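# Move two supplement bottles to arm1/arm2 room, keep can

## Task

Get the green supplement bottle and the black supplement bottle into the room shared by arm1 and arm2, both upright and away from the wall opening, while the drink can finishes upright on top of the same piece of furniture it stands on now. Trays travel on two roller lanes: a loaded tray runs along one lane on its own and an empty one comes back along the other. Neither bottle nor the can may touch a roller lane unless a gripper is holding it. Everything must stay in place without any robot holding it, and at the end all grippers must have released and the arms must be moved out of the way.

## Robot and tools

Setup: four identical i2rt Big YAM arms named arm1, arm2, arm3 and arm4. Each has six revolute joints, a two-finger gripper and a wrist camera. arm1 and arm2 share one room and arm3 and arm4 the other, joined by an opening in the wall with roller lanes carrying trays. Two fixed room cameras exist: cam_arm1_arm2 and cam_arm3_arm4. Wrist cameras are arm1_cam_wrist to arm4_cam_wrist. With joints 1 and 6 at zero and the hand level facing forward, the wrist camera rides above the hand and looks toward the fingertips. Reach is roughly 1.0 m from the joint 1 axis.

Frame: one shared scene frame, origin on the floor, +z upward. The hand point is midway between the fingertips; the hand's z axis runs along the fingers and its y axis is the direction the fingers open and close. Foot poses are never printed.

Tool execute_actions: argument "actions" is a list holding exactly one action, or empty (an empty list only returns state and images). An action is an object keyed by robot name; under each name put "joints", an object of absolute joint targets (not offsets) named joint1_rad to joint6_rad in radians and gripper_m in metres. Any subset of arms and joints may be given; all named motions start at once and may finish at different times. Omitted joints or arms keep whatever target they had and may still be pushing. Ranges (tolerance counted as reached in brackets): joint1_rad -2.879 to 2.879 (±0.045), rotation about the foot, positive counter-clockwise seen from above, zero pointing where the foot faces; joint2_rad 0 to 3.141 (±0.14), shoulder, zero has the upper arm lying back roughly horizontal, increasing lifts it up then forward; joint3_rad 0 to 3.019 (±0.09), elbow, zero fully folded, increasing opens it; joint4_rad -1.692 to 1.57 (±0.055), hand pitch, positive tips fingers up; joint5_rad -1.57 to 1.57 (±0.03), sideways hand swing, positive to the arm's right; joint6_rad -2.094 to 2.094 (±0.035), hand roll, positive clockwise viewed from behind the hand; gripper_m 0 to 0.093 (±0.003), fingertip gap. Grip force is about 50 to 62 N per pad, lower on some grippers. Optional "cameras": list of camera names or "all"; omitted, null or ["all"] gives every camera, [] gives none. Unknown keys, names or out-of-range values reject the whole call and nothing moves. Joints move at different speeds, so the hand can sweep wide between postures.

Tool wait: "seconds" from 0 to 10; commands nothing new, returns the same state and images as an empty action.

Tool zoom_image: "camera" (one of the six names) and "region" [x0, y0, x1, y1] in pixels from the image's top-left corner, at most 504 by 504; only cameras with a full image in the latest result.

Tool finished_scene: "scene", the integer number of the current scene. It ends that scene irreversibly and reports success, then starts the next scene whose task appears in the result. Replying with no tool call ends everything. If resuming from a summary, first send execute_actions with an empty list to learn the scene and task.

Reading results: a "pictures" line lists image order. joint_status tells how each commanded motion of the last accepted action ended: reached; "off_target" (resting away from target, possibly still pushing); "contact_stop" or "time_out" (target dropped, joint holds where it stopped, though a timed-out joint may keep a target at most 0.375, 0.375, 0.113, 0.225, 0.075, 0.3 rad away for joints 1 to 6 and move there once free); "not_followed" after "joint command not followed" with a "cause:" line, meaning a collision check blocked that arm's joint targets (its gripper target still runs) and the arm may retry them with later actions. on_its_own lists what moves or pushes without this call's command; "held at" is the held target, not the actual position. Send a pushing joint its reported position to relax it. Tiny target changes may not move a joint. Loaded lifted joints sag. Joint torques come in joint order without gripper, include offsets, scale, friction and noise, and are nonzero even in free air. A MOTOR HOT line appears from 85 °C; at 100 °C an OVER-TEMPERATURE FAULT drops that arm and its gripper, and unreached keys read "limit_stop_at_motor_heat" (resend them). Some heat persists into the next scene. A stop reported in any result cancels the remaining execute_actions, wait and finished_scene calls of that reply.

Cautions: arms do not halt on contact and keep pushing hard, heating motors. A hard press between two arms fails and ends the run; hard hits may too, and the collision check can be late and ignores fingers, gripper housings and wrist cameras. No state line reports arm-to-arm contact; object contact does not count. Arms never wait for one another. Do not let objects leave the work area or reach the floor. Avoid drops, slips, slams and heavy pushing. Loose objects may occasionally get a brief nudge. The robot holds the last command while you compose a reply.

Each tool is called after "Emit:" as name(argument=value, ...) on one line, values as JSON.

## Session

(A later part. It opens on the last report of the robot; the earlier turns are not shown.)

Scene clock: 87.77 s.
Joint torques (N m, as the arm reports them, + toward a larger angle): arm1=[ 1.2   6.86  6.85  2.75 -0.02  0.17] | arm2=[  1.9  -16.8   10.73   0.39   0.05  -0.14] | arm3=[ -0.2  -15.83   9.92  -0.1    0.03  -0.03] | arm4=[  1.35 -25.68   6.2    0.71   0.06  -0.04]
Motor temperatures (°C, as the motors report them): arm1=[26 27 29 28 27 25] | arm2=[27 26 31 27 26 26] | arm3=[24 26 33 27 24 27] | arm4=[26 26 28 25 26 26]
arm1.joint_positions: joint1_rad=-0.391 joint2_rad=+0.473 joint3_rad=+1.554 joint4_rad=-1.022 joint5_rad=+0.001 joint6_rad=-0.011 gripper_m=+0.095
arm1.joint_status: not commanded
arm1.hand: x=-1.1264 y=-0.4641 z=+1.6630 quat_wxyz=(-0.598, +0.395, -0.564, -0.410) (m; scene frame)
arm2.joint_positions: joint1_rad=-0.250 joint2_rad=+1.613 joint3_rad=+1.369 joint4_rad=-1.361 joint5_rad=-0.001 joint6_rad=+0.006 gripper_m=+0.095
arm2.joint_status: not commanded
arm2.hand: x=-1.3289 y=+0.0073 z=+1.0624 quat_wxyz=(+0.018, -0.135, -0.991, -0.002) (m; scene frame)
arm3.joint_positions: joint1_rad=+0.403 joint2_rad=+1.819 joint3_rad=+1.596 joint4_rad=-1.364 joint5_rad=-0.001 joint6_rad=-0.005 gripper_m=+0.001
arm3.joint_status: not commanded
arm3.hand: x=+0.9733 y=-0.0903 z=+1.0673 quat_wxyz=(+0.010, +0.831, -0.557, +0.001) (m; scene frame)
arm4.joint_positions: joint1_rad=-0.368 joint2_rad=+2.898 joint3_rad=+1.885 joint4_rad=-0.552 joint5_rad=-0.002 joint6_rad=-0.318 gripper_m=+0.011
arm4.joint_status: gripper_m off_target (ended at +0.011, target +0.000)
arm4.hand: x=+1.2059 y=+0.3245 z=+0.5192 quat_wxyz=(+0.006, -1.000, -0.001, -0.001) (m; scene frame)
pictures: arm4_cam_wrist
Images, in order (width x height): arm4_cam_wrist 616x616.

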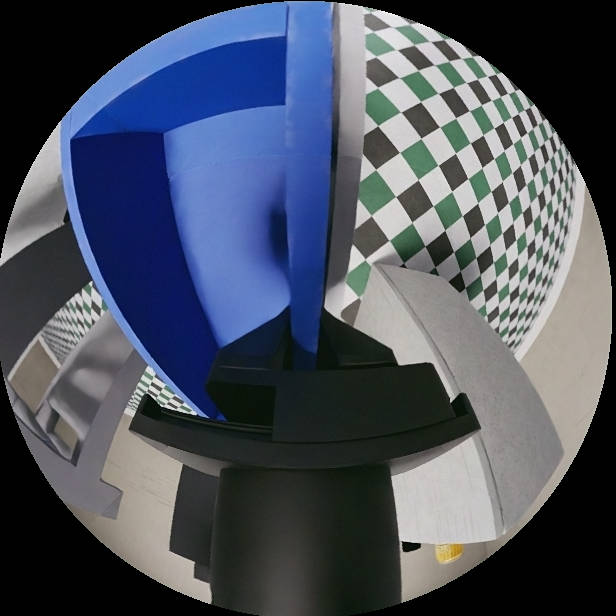

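Emit:
execute_actions(actions=[{"arm4":{"joints":{"joint2_rad":2.6,"joint3_rad":1.69,"joint4_rad":-0.64}}}], cameras=[])

Emit:
execute_actions(actions=[{"arm4":{"joints":{"joint2_rad":2.04,"joint3_rad":1.595,"joint4_rad":-1.08}}}], cameras=[])

Emit:
execute_actions(actions=[{"arm4":{"joints":{"joint1_rad":0.09,"joint6_rad":0.135}},"arm3":{"joints":{"joint1_rad":0.5}}}], cameras=["arm3_cam_wrist","arm4_cam_wrist","cam_arm3_arm4"])

Scene clock: 95.93 s.
Joint torques (N m, as the arm reports them, + toward a larger angle): arm1=[ 1.01  6.65  6.82  2.75 -0.03  0.19] | arm2=[  2.07 -15.99  10.98   0.28   0.03  -0.07] | arm3=[  0.17 -16.68  10.07  -0.08   0.05  -0.05] | arm4=[  1.06 -25.     5.8    0.35  -0.07  -0.13]
Motor temperatures (°C, as the motors report them): arm1=[26 27 29 28 27 25] | arm2=[27 26 31 27 26 26] | arm3=[24 27 33 27 24 27] | arm4=[26 27 28 25 26 26]
arm1.joint_positions: joint1_rad=-0.391 joint2_rad=+0.473 joint3_rad=+1.554 joint4_rad=-1.022 joint5_rad=+0.001 joint6_rad=-0.011 gripper_m=+0.095
arm1.joint_status: not commanded
arm1.hand: x=-1.1264 y=-0.4641 z=+1.6630 quat_wxyz=(-0.598, +0.395, -0.564, -0.410) (m; scene frame)
arm2.joint_positions: joint1_rad=-0.250 joint2_rad=+1.613 joint3_rad=+1.369 joint4_rad=-1.361 joint5_rad=-0.001 joint6_rad=+0.006 gripper_m=+0.095
arm2.joint_status: not commanded
arm2.hand: x=-1.3289 y=+0.0073 z=+1.0624 quat_wxyz=(+0.018, -0.135, -0.991, -0.002) (m; scene frame)
arm3.joint_positions: joint1_rad=+0.403 joint2_rad=+1.819 joint3_rad=+1.596 joint4_rad=-1.364 joint5_rad=-0.001 joint6_rad=-0.005 gripper_m=+0.001
arm3.joint_status: not commanded
arm3.hand: x=+0.9733 y=-0.0903 z=+1.0673 quat_wxyz=(+0.010, +0.831, -0.557, +0.001) (m; scene frame)
arm4.joint_positions: joint1_rad=-0.366 joint2_rad=+2.617 joint3_rad=+1.684 joint4_rad=-0.632 joint5_rad=+0.001 joint6_rad=-0.310 gripper_m=+0.011
arm4.joint_status: all done
arm4.hand: x=+1.2016 y=+0.3233 z=+0.6422 quat_wxyz=(+0.007, -1.000, +0.002, -0.001) (m; scene frame)
pictures: none
No camera images: the call's "cameras" was empty. Leave "cameras" out to get every camera's image.

Scene clock: 97.67 s.
Joint torques (N m, as the arm reports them, + toward a larger angle): arm1=[ 1.28  6.79  6.85  2.82 -0.02  0.17] | arm2=[  1.75 -16.45  11.11   0.39   0.03  -0.14] | arm3=[ -0.49 -16.22  10.16  -0.19   0.05  -0.08] | arm4=[  1.13 -24.66   8.96   0.28  -0.11  -0.13]
Motor temperatures (°C, as the motors report them): arm1=[26 27 29 28 27 25] | arm2=[27 26 31 27 26 26] | arm3=[24 27 33 27 24 27] | arm4=[26 27 28 25 26 26]
arm1.joint_positions: joint1_rad=-0.391 joint2_rad=+0.473 joint3_rad=+1.554 joint4_rad=-1.022 joint5_rad=+0.001 joint6_rad=-0.011 gripper_m=+0.095
arm1.joint_status: not commanded
arm1.hand: x=-1.1264 y=-0.4641 z=+1.6630 quat_wxyz=(-0.598, +0.395, -0.564, -0.410) (m; scene frame)
arm2.joint_positions: joint1_rad=-0.250 joint2_rad=+1.613 joint3_rad=+1.369 joint4_rad=-1.361 joint5_rad=-0.001 joint6_rad=+0.006 gripper_m=+0.095
arm2.joint_status: not commanded
arm2.hand: x=-1.3289 y=+0.0073 z=+1.0624 quat_wxyz=(+0.018, -0.135, -0.991, -0.002) (m; scene frame)
arm3.joint_positions: joint1_rad=+0.403 joint2_rad=+1.819 joint3_rad=+1.596 joint4_rad=-1.364 joint5_rad=-0.001 joint6_rad=-0.005 gripper_m=+0.001
arm3.joint_status: not commanded
arm3.hand: x=+0.9733 y=-0.0903 z=+1.0673 quat_wxyz=(+0.010, +0.831, -0.557, +0.001) (m; scene frame)
arm4.joint_positions: joint1_rad=-0.366 joint2_rad=+2.081 joint3_rad=+1.573 joint4_rad=-1.072 joint5_rad=+0.002 joint6_rad=-0.311 gripper_m=+0.011
arm4.joint_status: all done
arm4.hand: x=+1.2133 y=+0.3154 z=+0.9298 quat_wxyz=(+0.006, -1.000, +0.002, -0.008) (m; scene frame)
pictures: none
No camera images: the call's "cameras" was empty. Leave "cameras" out to get every camera's image.

Scene clock: 99.27 s.
Joint torques (N m, as the arm reports them, + toward a larger angle): arm1=[ 1.19  6.64  6.89  2.74 -0.04  0.18] | arm2=[  1.08 -16.34  10.85   0.38   0.02  -0.11] | arm3=[ -0.93 -15.84  10.09  -0.1    0.05  -0.09] | arm4=[  1.54 -24.77   8.97   0.29  -0.14   0.07]
Motor temperatures (°C, as the motors report them): arm1=[26 27 29 28 27 25] | arm2=[27 26 31 27 26 26] | arm3=[24 27 33 27 24 27] | arm4=[26 27 28 25 26 26]
arm1.joint_positions: joint1_rad=-0.391 joint2_rad=+0.473 joint3_rad=+1.554 joint4_rad=-1.022 joint5_rad=+0.001 joint6_rad=-0.011 gripper_m=+0.095
arm1.joint_status: not commanded
arm1.hand: x=-1.1264 y=-0.4641 z=+1.6630 quat_wxyz=(-0.598, +0.395, -0.564, -0.410) (m; scene frame)
arm2.joint_positions: joint1_rad=-0.250 joint2_rad=+1.613 joint3_rad=+1.369 joint4_rad=-1.361 joint5_rad=-0.001 joint6_rad=+0.006 gripper_m=+0.095
arm2.joint_status: not commanded
arm2.hand: x=-1.3289 y=+0.0073 z=+1.0624 quat_wxyz=(+0.018, -0.135, -0.991, -0.002) (m; scene frame)
arm3.joint_positions: joint1_rad=+0.510 joint2_rad=+1.819 joint3_rad=+1.596 joint4_rad=-1.364 joint5_rad=-0.001 joint6_rad=-0.005 gripper_m=+0.001
arm3.joint_status: all done
arm3.hand: x=+0.9201 y=-0.1153 z=+1.0682 quat_wxyz=(+0.010, +0.859, -0.511, +0.001) (m; scene frame)
arm4.joint_positions: joint1_rad=+0.081 joint2_rad=+2.081 joint3_rad=+1.573 joint4_rad=-1.072 joint5_rad=+0.003 joint6_rad=+0.124 gripper_m=+0.011
arm4.joint_status: all done
arm4.hand: x=+1.1890 y=+0.0522 z=+0.9264 quat_wxyz=(+0.008, -1.000, -0.004, -0.008) (m; scene frame)
pictures: arm3_cam_wrist, arm4_cam_wrist, cam_arm3_arm4
Images, in order (width x height): arm3_cam_wrist 616x616, arm4_cam_wrist 616x616, cam_arm3_arm4 672x504.

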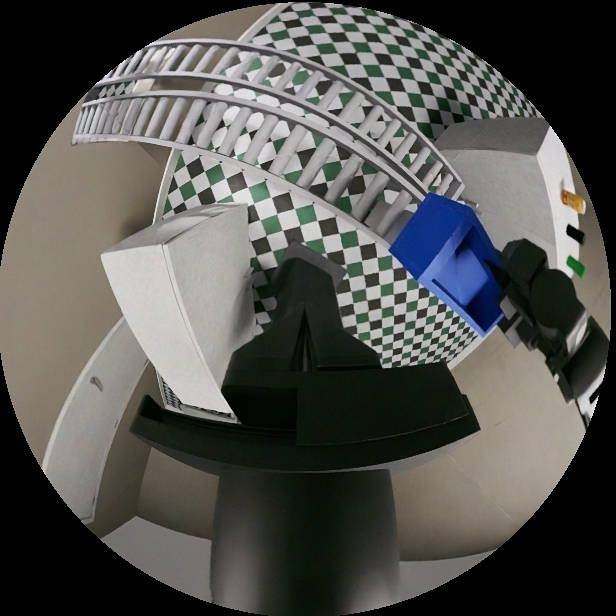

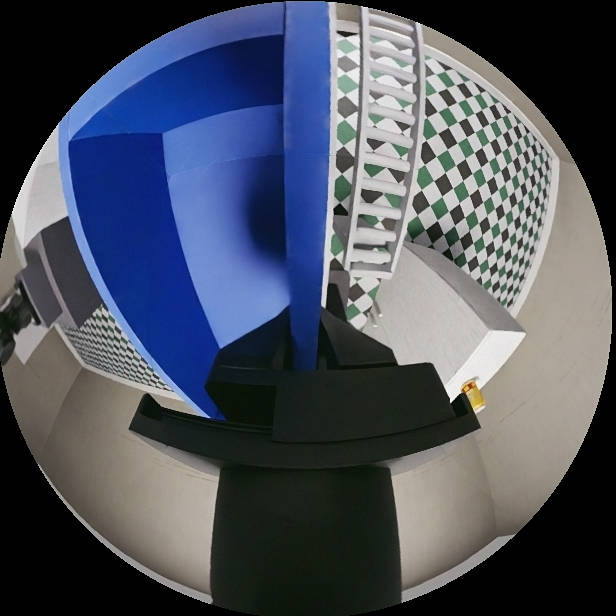

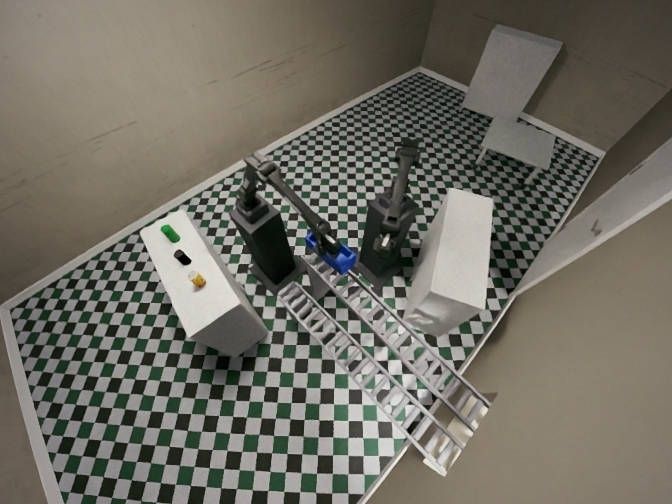

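Emit:
execute_actions(actions=[{"arm4":{"joints":{"joint1_rad":0.035,"joint6_rad":0.075,"joint2_rad":2.27,"joint3_rad":1.56,"joint4_rad":-0.83}},"arm3":{"joints":{"joint1_rad":0.36,"joint2_rad":2.165,"joint3_rad":1.265,"joint4_rad":-0.115}}}], cameras=["arm3_cam_wrist","arm4_cam_wrist","cam_arm3_arm4"])

Scene clock: 109.37 s.
Joint torques (N m, as the arm reports them, + toward a larger angle): arm1=[ 1.16  6.8   6.83  2.81 -0.04  0.18] | arm2=[  1.09 -16.15  10.93   0.44   0.06  -0.11] | arm3=[  1.18 -16.57   7.91   2.37   0.04  -0.06] | arm4=[  0.35 -25.82   7.75   0.98  -0.14  -0.15]
Motor temperatures (°C, as the motors report them): arm1=[26 27 29 28 27 25] | arm2=[27 26 32 27 26 26] | arm3=[24 27 33 27 24 27] | arm4=[26 27 28 25 26 26]
arm1.joint_positions: joint1_rad=-0.391 joint2_rad=+0.473 joint3_rad=+1.554 joint4_rad=-1.022 joint5_rad=+0.001 joint6_rad=-0.011 gripper_m=+0.095
arm1.joint_status: not commanded
arm1.hand: x=-1.1264 y=-0.4641 z=+1.6630 quat_wxyz=(-0.598, +0.395, -0.564, -0.410) (m; scene frame)
arm2.joint_positions: joint1_rad=-0.250 joint2_rad=+1.613 joint3_rad=+1.369 joint4_rad=-1.361 joint5_rad=-0.001 joint6_rad=+0.006 gripper_m=+0.095
arm2.joint_status: not commanded
arm2.hand: x=-1.3289 y=+0.0073 z=+1.0624 quat_wxyz=(+0.018, -0.135, -0.991, -0.002) (m; scene frame)
arm3.joint_positions: joint1_rad=+0.349 joint2_rad=+2.161 joint3_rad=+1.245 joint4_rad=-0.134 joint5_rad=+0.000 joint6_rad=-0.005 gripper_m=+0.001
arm3.joint_status: all done
arm3.hand: x=+0.9668 y=+0.0088 z=+0.8073 quat_wxyz=(-0.145, +0.787, -0.561, -0.214) (m; scene frame)
arm4.joint_positions: joint1_rad=+0.036 joint2_rad=+2.311 joint3_rad=+1.537 joint4_rad=-0.840 joint5_rad=+0.003 joint6_rad=+0.086 gripper_m=+0.011
arm4.joint_status: all done
arm4.hand: x=+1.1953 y=+0.0812 z=+0.7821 quat_wxyz=(+0.010, -1.000, -0.001, -0.025) (m; scene frame)
pictures: arm3_cam_wrist, arm4_cam_wrist, cam_arm3_arm4
Images, in order (width x height): arm3_cam_wrist 616x616, arm4_cam_wrist 616x616, cam_arm3_arm4 672x504.

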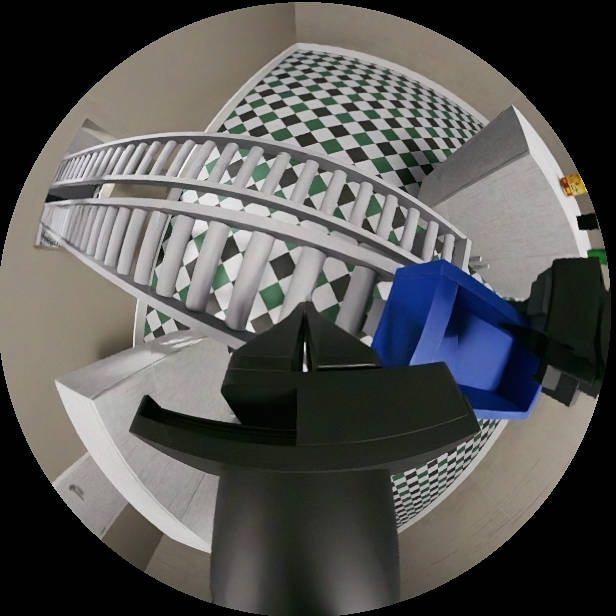

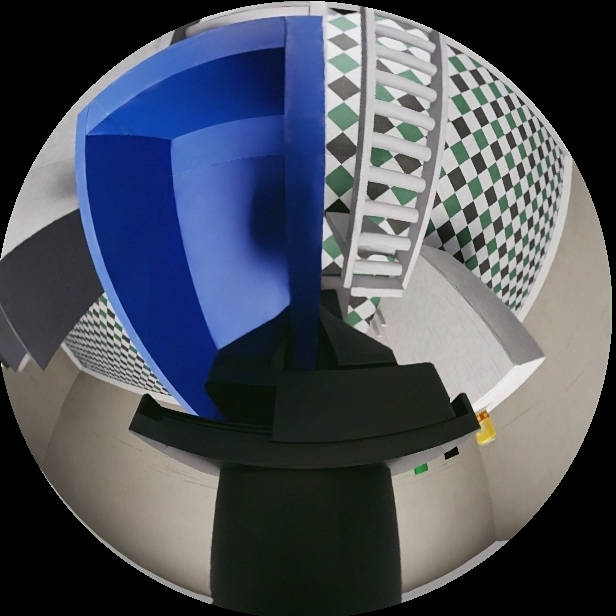

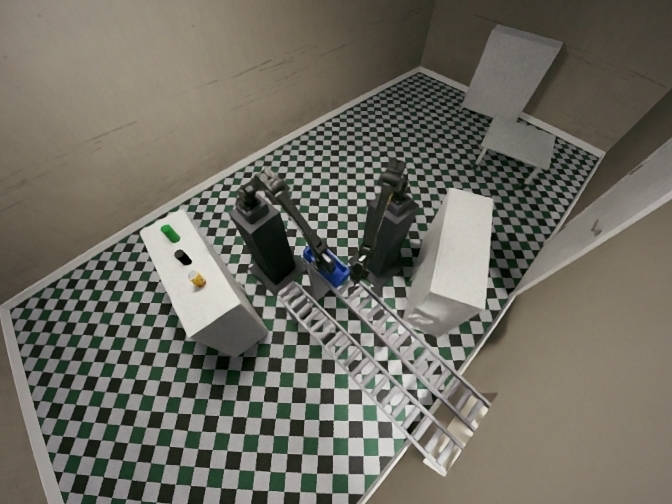

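Emit:
execute_actions(actions=[{"arm4":{"joints":{"joint1_rad":0.075,"joint6_rad":0.12,"joint2_rad":2.25,"joint4_rad":-0.8}},"arm3":{"joints":{"joint1_rad":0.32,"joint2_rad":2.23}}}], cameras=["arm3_cam_wrist","arm4_cam_wrist"])

Scene clock: 114.10 s.
Joint torques (N m, as the arm reports them, + toward a larger angle): arm1=[ 0.99  6.81  6.89  2.69 -0.02  0.16] | arm2=[  1.36 -15.89  10.68   0.42   0.03  -0.08] | arm3=[ -0.57 -17.22   7.37   2.    -0.03  -0.06] | arm4=[  1.07 -26.39   7.94   1.07  -0.32   0.08]
Motor temperatures (°C, as the motors report them): arm1=[26 28 29 28 27 25] | arm2=[27 26 32 27 26 26] | arm3=[24 27 33 27 24 27] | arm4=[26 27 28 25 26 26]
arm1.joint_positions: joint1_rad=-0.391 joint2_rad=+0.473 joint3_rad=+1.554 joint4_rad=-1.022 joint5_rad=+0.001 joint6_rad=-0.011 gripper_m=+0.095
arm1.joint_status: not commanded
arm1.hand: x=-1.1264 y=-0.4641 z=+1.6630 quat_wxyz=(-0.598, +0.395, -0.564, -0.410) (m; scene frame)
arm2.joint_positions: joint1_rad=-0.250 joint2_rad=+1.613 joint3_rad=+1.369 joint4_rad=-1.361 joint5_rad=-0.001 joint6_rad=+0.006 gripper_m=+0.095
arm2.joint_status: not commanded
arm2.hand: x=-1.3289 y=+0.0073 z=+1.0624 quat_wxyz=(+0.018, -0.135, -0.991, -0.002) (m; scene frame)
arm3.joint_positions: joint1_rad=+0.331 joint2_rad=+2.230 joint3_rad=+1.245 joint4_rad=-0.129 joint5_rad=+0.000 joint6_rad=-0.005 gripper_m=+0.001
arm3.joint_status: all done
arm3.hand: x=+0.9826 y=-0.0039 z=+0.7650 quat_wxyz=(-0.128, +0.788, -0.572, -0.187) (m; scene frame)
arm4.joint_positions: joint1_rad=+0.070 joint2_rad=+2.298 joint3_rad=+1.537 joint4_rad=-0.812 joint5_rad=+0.007 joint6_rad=+0.112 gripper_m=+0.011
arm4.joint_status: all done
arm4.hand: x=+1.1867 y=+0.0606 z=+0.7890 quat_wxyz=(+0.010, -1.000, -0.005, -0.005) (m; scene frame)
pictures: arm3_cam_wrist, arm4_cam_wrist
Images, in order (width x height): arm3_cam_wrist 616x616, arm4_cam_wrist 616x616.

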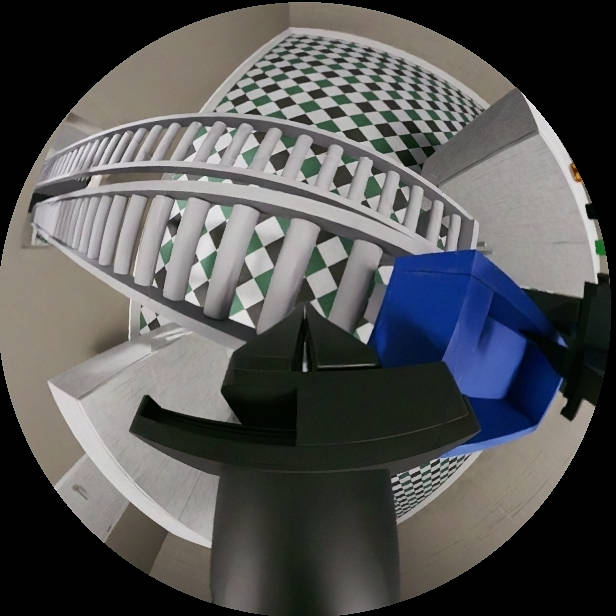

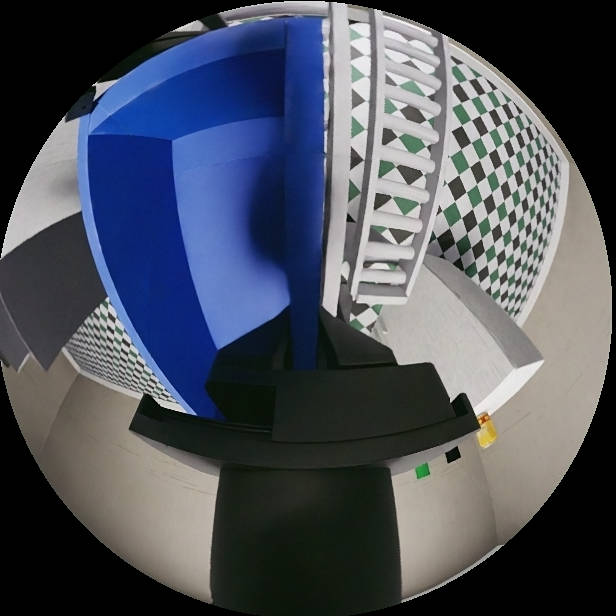

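Emit:
execute_actions(actions=[{"arm4":{"joints":{"joint2_rad":2.36,"joint3_rad":1.59,"joint4_rad":-0.76}},"arm3":{"joints":{"joint2_rad":2.27,"joint4_rad":-0.07}}}], cameras=["arm3_cam_wrist","arm4_cam_wrist"])

Scene clock: 122.33 s.
Joint torques (N m, as the arm reports them, + toward a larger angle): arm1=[ 1.19  6.64  6.86  2.82 -0.02  0.17] | arm2=[  1.74 -16.32  10.76   0.53   0.04  -0.14] | arm3=[ -0.17 -17.07   6.95   2.31   0.    -0.06] | arm4=[  1.04 -23.81   8.82   0.99   0.     0.05]
Motor temperatures (°C, as the motors report them): arm1=[26 28 29 28 27 25] | arm2=[27 26 32 27 26 26] | arm3=[24 27 32 27 24 27] | arm4=[26 28 28 25 26 26]
arm1.joint_positions: joint1_rad=-0.391 joint2_rad=+0.473 joint3_rad=+1.554 joint4_rad=-1.022 joint5_rad=+0.001 joint6_rad=-0.011 gripper_m=+0.095
arm1.joint_status: not commanded
arm1.hand: x=-1.1264 y=-0.4641 z=+1.6630 quat_wxyz=(-0.598, +0.395, -0.564, -0.410) (m; scene frame)
arm2.joint_positions: joint1_rad=-0.250 joint2_rad=+1.613 joint3_rad=+1.369 joint4_rad=-1.361 joint5_rad=-0.001 joint6_rad=+0.006 gripper_m=+0.095
arm2.joint_status: not commanded
arm2.hand: x=-1.3289 y=+0.0073 z=+1.0624 quat_wxyz=(+0.018, -0.135, -0.991, -0.002) (m; scene frame)
arm3.joint_positions: joint1_rad=+0.331 joint2_rad=+2.266 joint3_rad=+1.245 joint4_rad=-0.088 joint5_rad=+0.000 joint6_rad=-0.005 gripper_m=+0.001
arm3.joint_status: all done
arm3.hand: x=+0.9827 y=-0.0050 z=+0.7483 quat_wxyz=(-0.130, +0.787, -0.572, -0.190) (m; scene frame)
arm4.joint_positions: joint1_rad=+0.070 joint2_rad=+2.374 joint3_rad=+1.549 joint4_rad=-0.769 joint5_rad=+0.000 joint6_rad=+0.113 gripper_m=+0.011
arm4.joint_status: all done
arm4.hand: x=+1.1925 y=+0.0605 z=+0.7484 quat_wxyz=(+0.007, -1.000, -0.004, -0.015) (m; scene frame)
pictures: arm3_cam_wrist, arm4_cam_wrist
Images, in order (width x height): arm3_cam_wrist 616x616, arm4_cam_wrist 616x616.

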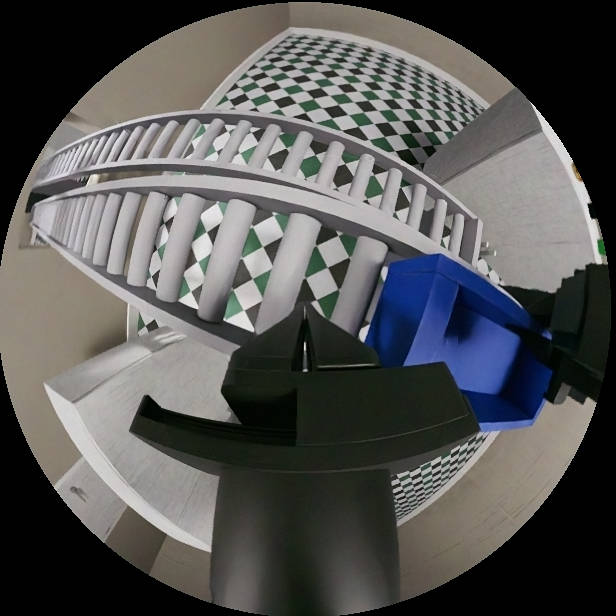

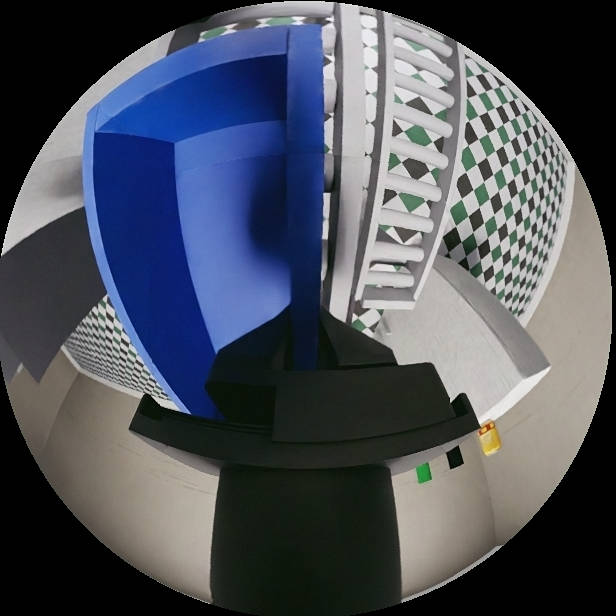

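Emit:
execute_actions(actions=[{"arm4":{"joints":{"joint1_rad":0.05,"joint2_rad":2.41,"joint3_rad":1.62,"joint4_rad":-0.71}},"arm3":{"joints":{"joint2_rad":2.33,"joint3_rad":1.28,"joint4_rad":-0.0}}}], cameras=["arm3_cam_wrist","arm4_cam_wrist"])

Scene clock: 126.67 s.
Joint torques (N m, as the arm reports them, + toward a larger angle): arm1=[ 1.29  7.05  6.86  2.77 -0.03  0.14] | arm2=[  2.22 -16.71  10.79   0.41   0.06  -0.11] | arm3=[ -0.35 -16.93   6.99   2.31   0.02  -0.06] | arm4=[ -0.8  -21.37   8.5    1.54   0.03   0.05]
Motor temperatures (°C, as the motors report them): arm1=[26 28 29 28 27 25] | arm2=[27 26 32 27 26 26] | arm3=[24 27 32 27 24 27] | arm4=[26 28 28 25 26 26]
arm1.joint_positions: joint1_rad=-0.391 joint2_rad=+0.473 joint3_rad=+1.554 joint4_rad=-1.022 joint5_rad=+0.001 joint6_rad=-0.011 gripper_m=+0.095
arm1.joint_status: not commanded
arm1.hand: x=-1.1264 y=-0.4641 z=+1.6630 quat_wxyz=(-0.598, +0.395, -0.564, -0.410) (m; scene frame)
arm2.joint_positions: joint1_rad=-0.250 joint2_rad=+1.613 joint3_rad=+1.369 joint4_rad=-1.361 joint5_rad=-0.001 joint6_rad=+0.006 gripper_m=+0.095
arm2.joint_status: not commanded
arm2.hand: x=-1.3289 y=+0.0073 z=+1.0624 quat_wxyz=(+0.018, -0.135, -0.991, -0.002) (m; scene frame)
arm3.joint_positions: joint1_rad=+0.331 joint2_rad=+2.328 joint3_rad=+1.256 joint4_rad=-0.018 joint5_rad=-0.001 joint6_rad=-0.004 gripper_m=+0.001
arm3.joint_status: all done
arm3.hand: x=+0.9817 y=-0.0036 z=+0.7213 quat_wxyz=(-0.135, +0.785, -0.571, -0.197) (m; scene frame)
arm4.joint_positions: joint1_rad=+0.063 joint2_rad=+2.393 joint3_rad=+1.586 joint4_rad=-0.731 joint5_rad=+0.000 joint6_rad=+0.114 gripper_m=+0.011
arm4.joint_status: all done
arm4.hand: x=+1.1695 y=+0.0617 z=+0.7466 quat_wxyz=(+0.004, -1.000, -0.001, +0.012) (m; scene frame)
pictures: arm3_cam_wrist, arm4_cam_wrist
Images, in order (width x height): arm3_cam_wrist 616x616, arm4_cam_wrist 616x616.

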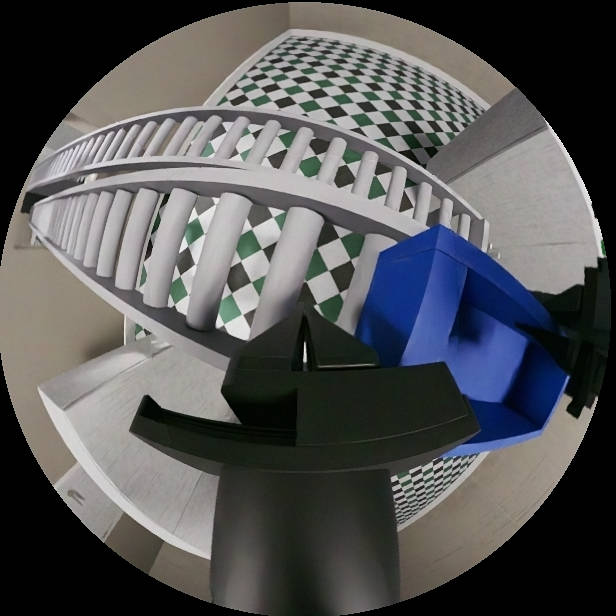

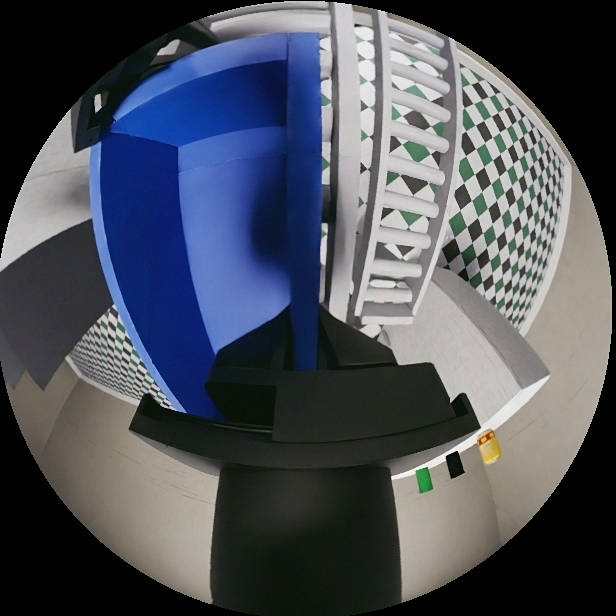

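Emit:
execute_actions(actions=[{"arm4":{"joints":{"gripper_m":0.04,"joint2_rad":2.35}}}], cameras=["arm3_cam_wrist","arm4_cam_wrist","cam_arm3_arm4"])

Scene clock: 130.67 s.
Joint torques (N m, as the arm reports them, + toward a larger angle): arm1=[ 1.03  6.77  6.9   2.77 -0.03  0.17] | arm2=[  0.72 -16.27  10.82   0.4    0.07  -0.13] | arm3=[ -0.9  -17.91   6.86   2.24  -0.03  -0.06] | arm4=[ -0.6  -25.1    8.64   1.3    0.02   0.05]
Motor temperatures (°C, as the motors report them): arm1=[26 28 29 28 27 25] | arm2=[27 26 32 27 26 26] | arm3=[24 27 32 27 24 27] | arm4=[26 27 28 25 26 26]
arm1.joint_positions: joint1_rad=-0.391 joint2_rad=+0.473 joint3_rad=+1.554 joint4_rad=-1.022 joint5_rad=+0.001 joint6_rad=-0.011 gripper_m=+0.095
arm1.joint_status: not commanded
arm1.hand: x=-1.1264 y=-0.4641 z=+1.6630 quat_wxyz=(-0.598, +0.395, -0.564, -0.410) (m; scene frame)
arm2.joint_positions: joint1_rad=-0.250 joint2_rad=+1.613 joint3_rad=+1.369 joint4_rad=-1.361 joint5_rad=-0.001 joint6_rad=+0.006 gripper_m=+0.095
arm2.joint_status: not commanded
arm2.hand: x=-1.3289 y=+0.0073 z=+1.0624 quat_wxyz=(+0.018, -0.135, -0.991, -0.002) (m; scene frame)
arm3.joint_positions: joint1_rad=+0.331 joint2_rad=+2.328 joint3_rad=+1.256 joint4_rad=-0.018 joint5_rad=-0.001 joint6_rad=-0.004 gripper_m=+0.001
arm3.joint_status: not commanded
arm3.hand: x=+0.9817 y=-0.0036 z=+0.7213 quat_wxyz=(-0.135, +0.785, -0.571, -0.197) (m; scene frame)
arm4.joint_positions: joint1_rad=+0.063 joint2_rad=+2.376 joint3_rad=+1.586 joint4_rad=-0.724 joint5_rad=+0.000 joint6_rad=+0.114 gripper_m=+0.040
arm4.joint_status: all done
arm4.hand: x=+1.1626 y=+0.0608 z=+0.7569 quat_wxyz=(+0.003, -1.000, -0.001, +0.024) (m; scene frame)
pictures: arm3_cam_wrist, arm4_cam_wrist, cam_arm3_arm4
Images, in order (width x height): arm3_cam_wrist 616x616, arm4_cam_wrist 616x616, cam_arm3_arm4 672x504.

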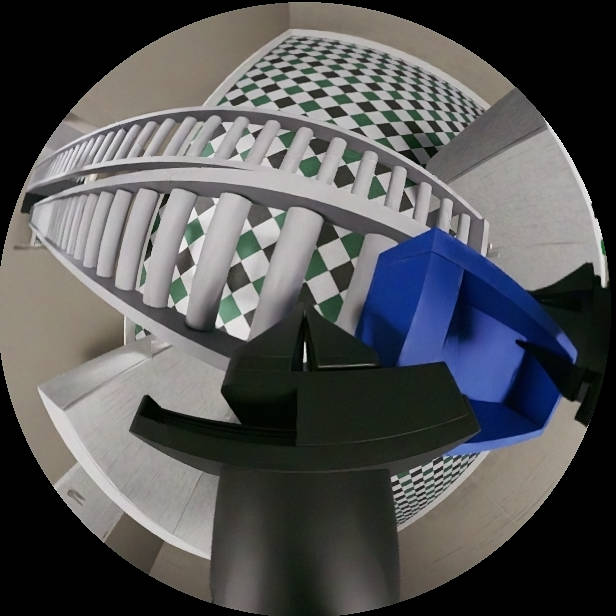

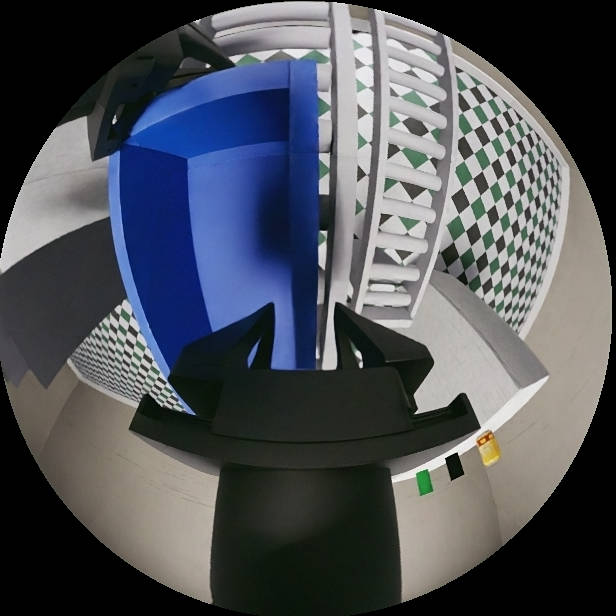

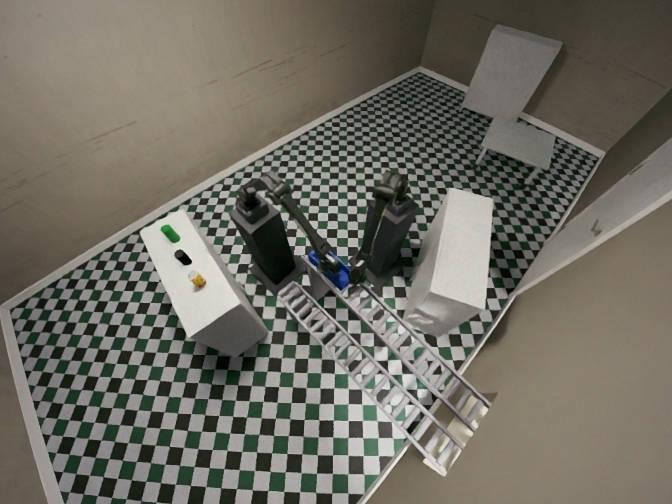

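Emit:
execute_actions(actions=[{"arm4":{"joints":{"joint2_rad":1.95,"joint3_rad":1.5,"joint4_rad":-1.1}}}], cameras=["arm4_cam_wrist"])

Emit:
execute_actions(actions=[{"arm4":{"joints":{"joint1_rad":-1.715,"joint4_rad":-1.07,"joint6_rad":0,"gripper_m":0.093}}}], cameras=["arm4_cam_wrist","cam_arm3_arm4"])

Scene clock: 135.70 s.
Joint torques (N m, as the arm reports them, + toward a larger angle): arm1=[ 1.05  6.5   6.84  2.77 -0.02  0.16] | arm2=[  0.76 -16.79  10.7    0.53  -0.01  -0.11] | arm3=[ -0.05 -17.54   6.84   2.3    0.03  -0.03] | arm4=[ -0.53 -20.69   8.9    0.25   0.02   0.04]
Motor temperatures (°C, as the motors report them): arm1=[26 28 29 28 27 25] | arm2=[27 26 32 27 26 26] | arm3=[24 27 32 27 24 27] | arm4=[26 28 29 25 26 26]
arm1.joint_positions: joint1_rad=-0.391 joint2_rad=+0.473 joint3_rad=+1.554 joint4_rad=-1.022 joint5_rad=+0.001 joint6_rad=-0.011 gripper_m=+0.095
arm1.joint_status: not commanded
arm1.hand: x=-1.1264 y=-0.4641 z=+1.6630 quat_wxyz=(-0.598, +0.395, -0.564, -0.410) (m; scene frame)
arm2.joint_positions: joint1_rad=-0.250 joint2_rad=+1.613 joint3_rad=+1.369 joint4_rad=-1.361 joint5_rad=-0.001 joint6_rad=+0.006 gripper_m=+0.095
arm2.joint_status: not commanded
arm2.hand: x=-1.3289 y=+0.0073 z=+1.0624 quat_wxyz=(+0.018, -0.135, -0.991, -0.002) (m; scene frame)
arm3.joint_positions: joint1_rad=+0.331 joint2_rad=+2.328 joint3_rad=+1.256 joint4_rad=-0.018 joint5_rad=-0.001 joint6_rad=-0.004 gripper_m=+0.001
arm3.joint_status: not commanded
arm3.hand: x=+0.9817 y=-0.0036 z=+0.7213 quat_wxyz=(-0.135, +0.785, -0.571, -0.197) (m; scene frame)
arm4.joint_positions: joint1_rad=+0.063 joint2_rad=+1.963 joint3_rad=+1.480 joint4_rad=-1.091 joint5_rad=+0.000 joint6_rad=+0.114 gripper_m=+0.040
arm4.joint_status: all done
arm4.hand: x=+1.2181 y=+0.0649 z=+0.9615 quat_wxyz=(+0.006, -1.000, -0.001, -0.005) (m; scene frame)
pictures: arm4_cam_wrist
Images, in order (width x height): arm4_cam_wrist 616x616.

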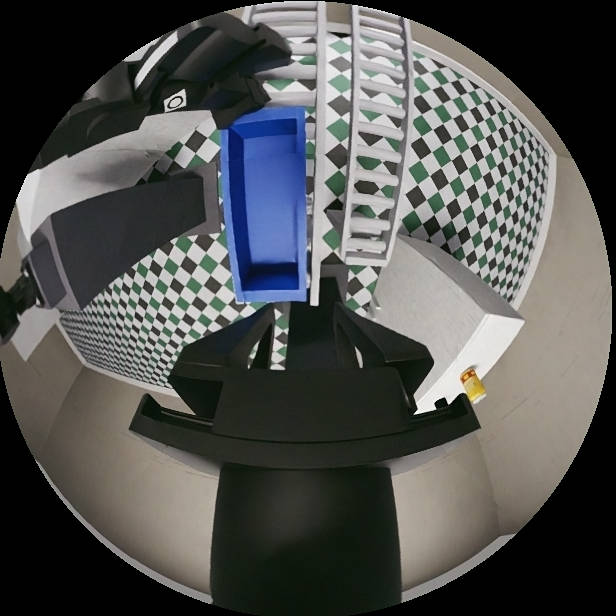

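Scene clock: 137.67 s.
Joint torques (N m, as the arm reports them, + toward a larger angle): arm1=[ 1.36  6.63  6.89  2.81 -0.03  0.16] | arm2=[  1.11 -16.78  10.77   0.48   0.06  -0.11] | arm3=[ -0.14 -16.77   7.     2.4    0.03  -0.07] | arm4=[  1.57 -20.58   9.12   0.7   -0.06  -0.15]
Motor temperatures (°C, as the motors report them): arm1=[26 28 29 28 27 25] | arm2=[27 26 32 27 26 26] | arm3=[24 27 32 27 24 27] | arm4=[26 28 29 25 26 26]
arm1.joint_positions: joint1_rad=-0.391 joint2_rad=+0.473 joint3_rad=+1.554 joint4_rad=-1.022 joint5_rad=+0.001 joint6_rad=-0.011 gripper_m=+0.095
arm1.joint_status: not commanded
arm1.hand: x=-1.1264 y=-0.4641 z=+1.6630 quat_wxyz=(-0.598, +0.395, -0.564, -0.410) (m; scene frame)
arm2.joint_positions: joint1_rad=-0.250 joint2_rad=+1.613 joint3_rad=+1.369 joint4_rad=-1.361 joint5_rad=-0.001 joint6_rad=+0.006 gripper_m=+0.095
arm2.joint_status: not commanded
arm2.hand: x=-1.3289 y=+0.0073 z=+1.0624 quat_wxyz=(+0.018, -0.135, -0.991, -0.002) (m; scene frame)
arm3.joint_positions: joint1_rad=+0.331 joint2_rad=+2.328 joint3_rad=+1.256 joint4_rad=-0.018 joint5_rad=-0.001 joint6_rad=-0.004 gripper_m=+0.001
arm3.joint_status: not commanded
arm3.hand: x=+0.9817 y=-0.0036 z=+0.7213 quat_wxyz=(-0.135, +0.785, -0.571, -0.197) (m; scene frame)
arm4.joint_positions: joint1_rad=-1.725 joint2_rad=+1.963 joint3_rad=+1.480 joint4_rad=-1.070 joint5_rad=+0.001 joint6_rad=+0.011 gripper_m=+0.093
arm4.joint_status: all done
arm4.hand: x=+1.8407 y=+0.6986 z=+0.9741 quat_wxyz=(+0.014, -0.666, +0.746, +0.008) (m; scene frame)
pictures: arm4_cam_wrist, cam_arm3_arm4
Images, in order (width x height): arm4_cam_wrist 616x616, cam_arm3_arm4 672x504.

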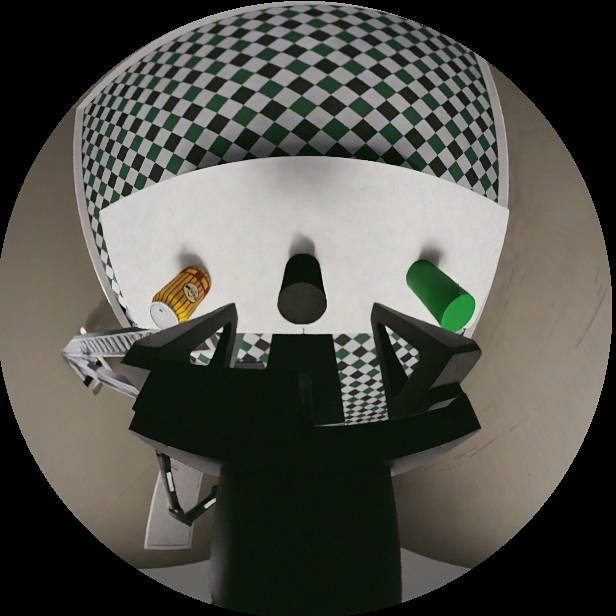

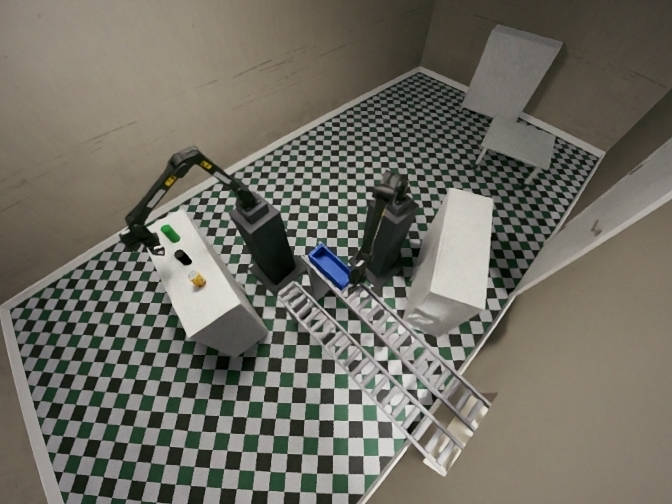

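Emit:
zoom_image(camera="cam_arm3_arm4", region=[270,220,410,330])

Emit:
execute_actions(actions=[{"arm4":{"joints":{"joint1_rad":-1.705,"joint2_rad":1.89,"joint3_rad":1.25,"joint4_rad":-0.89}}}], cameras=["arm4_cam_wrist"])

Emit:
execute_actions(actions=[{"arm4":{"joints":{"joint2_rad":2.075,"joint3_rad":1.215,"joint4_rad":-0.667}}}], cameras=["arm4_cam_wrist"])

Region (270, 220, 410, 330) of cam_arm3_arm4's 672x504 image, scaled by 3.600, with more detail than that image has; it fills the top 396 rows of this view, and the rest is white.

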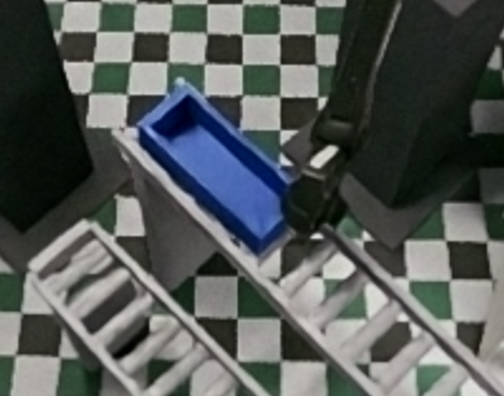

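Scene clock: 144.23 s.
Joint torques (N m, as the arm reports them, + toward a larger angle): arm1=[ 1.18  6.49  6.86  2.76 -0.03  0.17] | arm2=[  1.07 -16.07  10.64   0.46   0.08  -0.1 ] | arm3=[ -0.29 -17.14   7.19   2.11   0.01  -0.07] | arm4=[  1.78 -18.18   7.95   1.2   -0.06  -0.15]
Motor temperatures (°C, as the motors report them): arm1=[26 28 29 28 27 25] | arm2=[27 26 32 27 26 26] | arm3=[24 27 32 27 24 27] | arm4=[26 27 29 25 26 26]
arm1.joint_positions: joint1_rad=-0.391 joint2_rad=+0.473 joint3_rad=+1.554 joint4_rad=-1.022 joint5_rad=+0.001 joint6_rad=-0.011 gripper_m=+0.095
arm1.joint_status: not commanded
arm1.hand: x=-1.1264 y=-0.4641 z=+1.6630 quat_wxyz=(-0.598, +0.395, -0.564, -0.410) (m; scene frame)
arm2.joint_positions: joint1_rad=-0.250 joint2_rad=+1.613 joint3_rad=+1.369 joint4_rad=-1.361 joint5_rad=-0.001 joint6_rad=+0.006 gripper_m=+0.095
arm2.joint_status: not commanded
arm2.hand: x=-1.3289 y=+0.0073 z=+1.0624 quat_wxyz=(+0.018, -0.135, -0.991, -0.002) (m; scene frame)
arm3.joint_positions: joint1_rad=+0.331 joint2_rad=+2.328 joint3_rad=+1.256 joint4_rad=-0.018 joint5_rad=-0.001 joint6_rad=-0.004 gripper_m=+0.001
arm3.joint_status: not commanded
arm3.hand: x=+0.9817 y=-0.0036 z=+0.7213 quat_wxyz=(-0.135, +0.785, -0.571, -0.197) (m; scene frame)
arm4.joint_positions: joint1_rad=-1.716 joint2_rad=+1.899 joint3_rad=+1.237 joint4_rad=-0.903 joint5_rad=+0.001 joint6_rad=+0.011 gripper_m=+0.093
arm4.joint_status: all done
arm4.hand: x=+1.8299 y=+0.6386 z=+0.9284 quat_wxyz=(+0.009, -0.669, +0.743, +0.004) (m; scene frame)
pictures: arm4_cam_wrist
Images, in order (width x height): arm4_cam_wrist 616x616.

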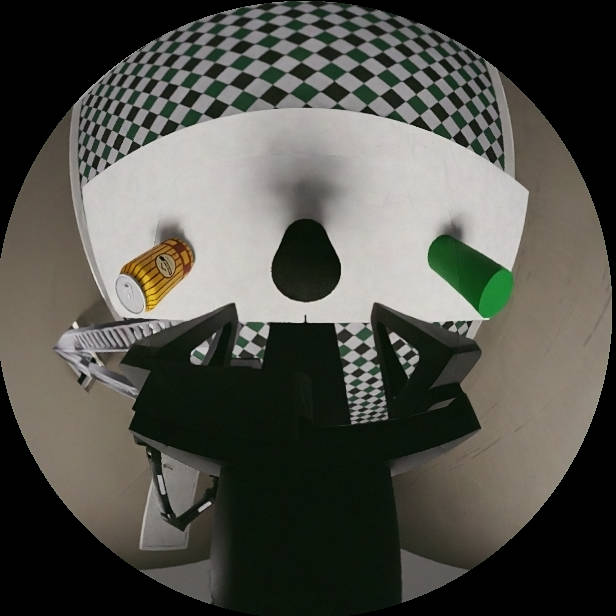

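Scene clock: 145.43 s.
Joint torques (N m, as the arm reports them, + toward a larger angle): arm1=[ 1.26  6.65  6.86  2.79 -0.02  0.15] | arm2=[  1.11 -15.76  10.78   0.23   0.07  -0.1 ] | arm3=[ -1.12 -17.33   7.11   2.41  -0.01  -0.07] | arm4=[  1.72 -20.19   6.78   1.15  -0.06  -0.15]
Motor temperatures (°C, as the motors report them): arm1=[26 28 29 28 27 25] | arm2=[27 26 32 27 26 26] | arm3=[24 27 32 27 24 27] | arm4=[26 27 29 25 26 26]
arm1.joint_positions: joint1_rad=-0.391 joint2_rad=+0.473 joint3_rad=+1.554 joint4_rad=-1.022 joint5_rad=+0.001 joint6_rad=-0.011 gripper_m=+0.095
arm1.joint_status: not commanded
arm1.hand: x=-1.1264 y=-0.4641 z=+1.6630 quat_wxyz=(-0.598, +0.395, -0.564, -0.410) (m; scene frame)
arm2.joint_positions: joint1_rad=-0.250 joint2_rad=+1.613 joint3_rad=+1.369 joint4_rad=-1.361 joint5_rad=-0.001 joint6_rad=+0.006 gripper_m=+0.095
arm2.joint_status: not commanded
arm2.hand: x=-1.3289 y=+0.0073 z=+1.0624 quat_wxyz=(+0.018, -0.135, -0.991, -0.002) (m; scene frame)
arm3.joint_positions: joint1_rad=+0.331 joint2_rad=+2.328 joint3_rad=+1.256 joint4_rad=-0.018 joint5_rad=-0.001 joint6_rad=-0.004 gripper_m=+0.001
arm3.joint_status: not commanded
arm3.hand: x=+0.9817 y=-0.0036 z=+0.7213 quat_wxyz=(-0.135, +0.785, -0.571, -0.197) (m; scene frame)
arm4.joint_positions: joint1_rad=-1.716 joint2_rad=+2.097 joint3_rad=+1.199 joint4_rad=-0.679 joint5_rad=+0.001 joint6_rad=+0.011 gripper_m=+0.093
arm4.joint_status: all done
arm4.hand: x=+1.8304 y=+0.6365 z=+0.8213 quat_wxyz=(+0.005, -0.669, +0.743, -0.001) (m; scene frame)
pictures: arm4_cam_wrist
Images, in order (width x height): arm4_cam_wrist 616x616.

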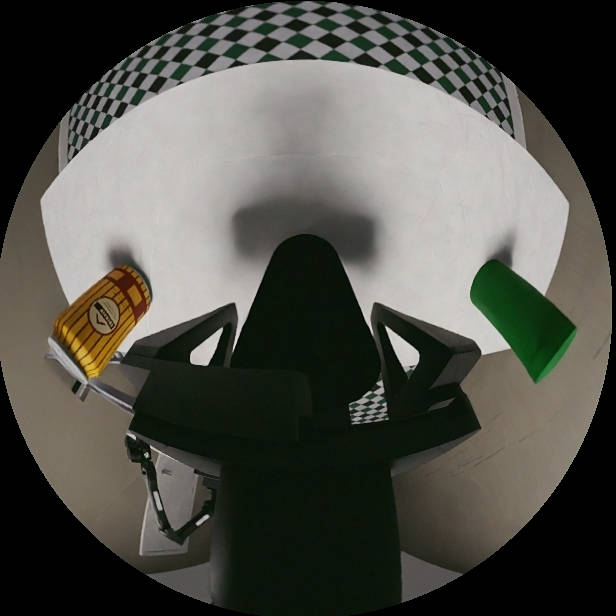

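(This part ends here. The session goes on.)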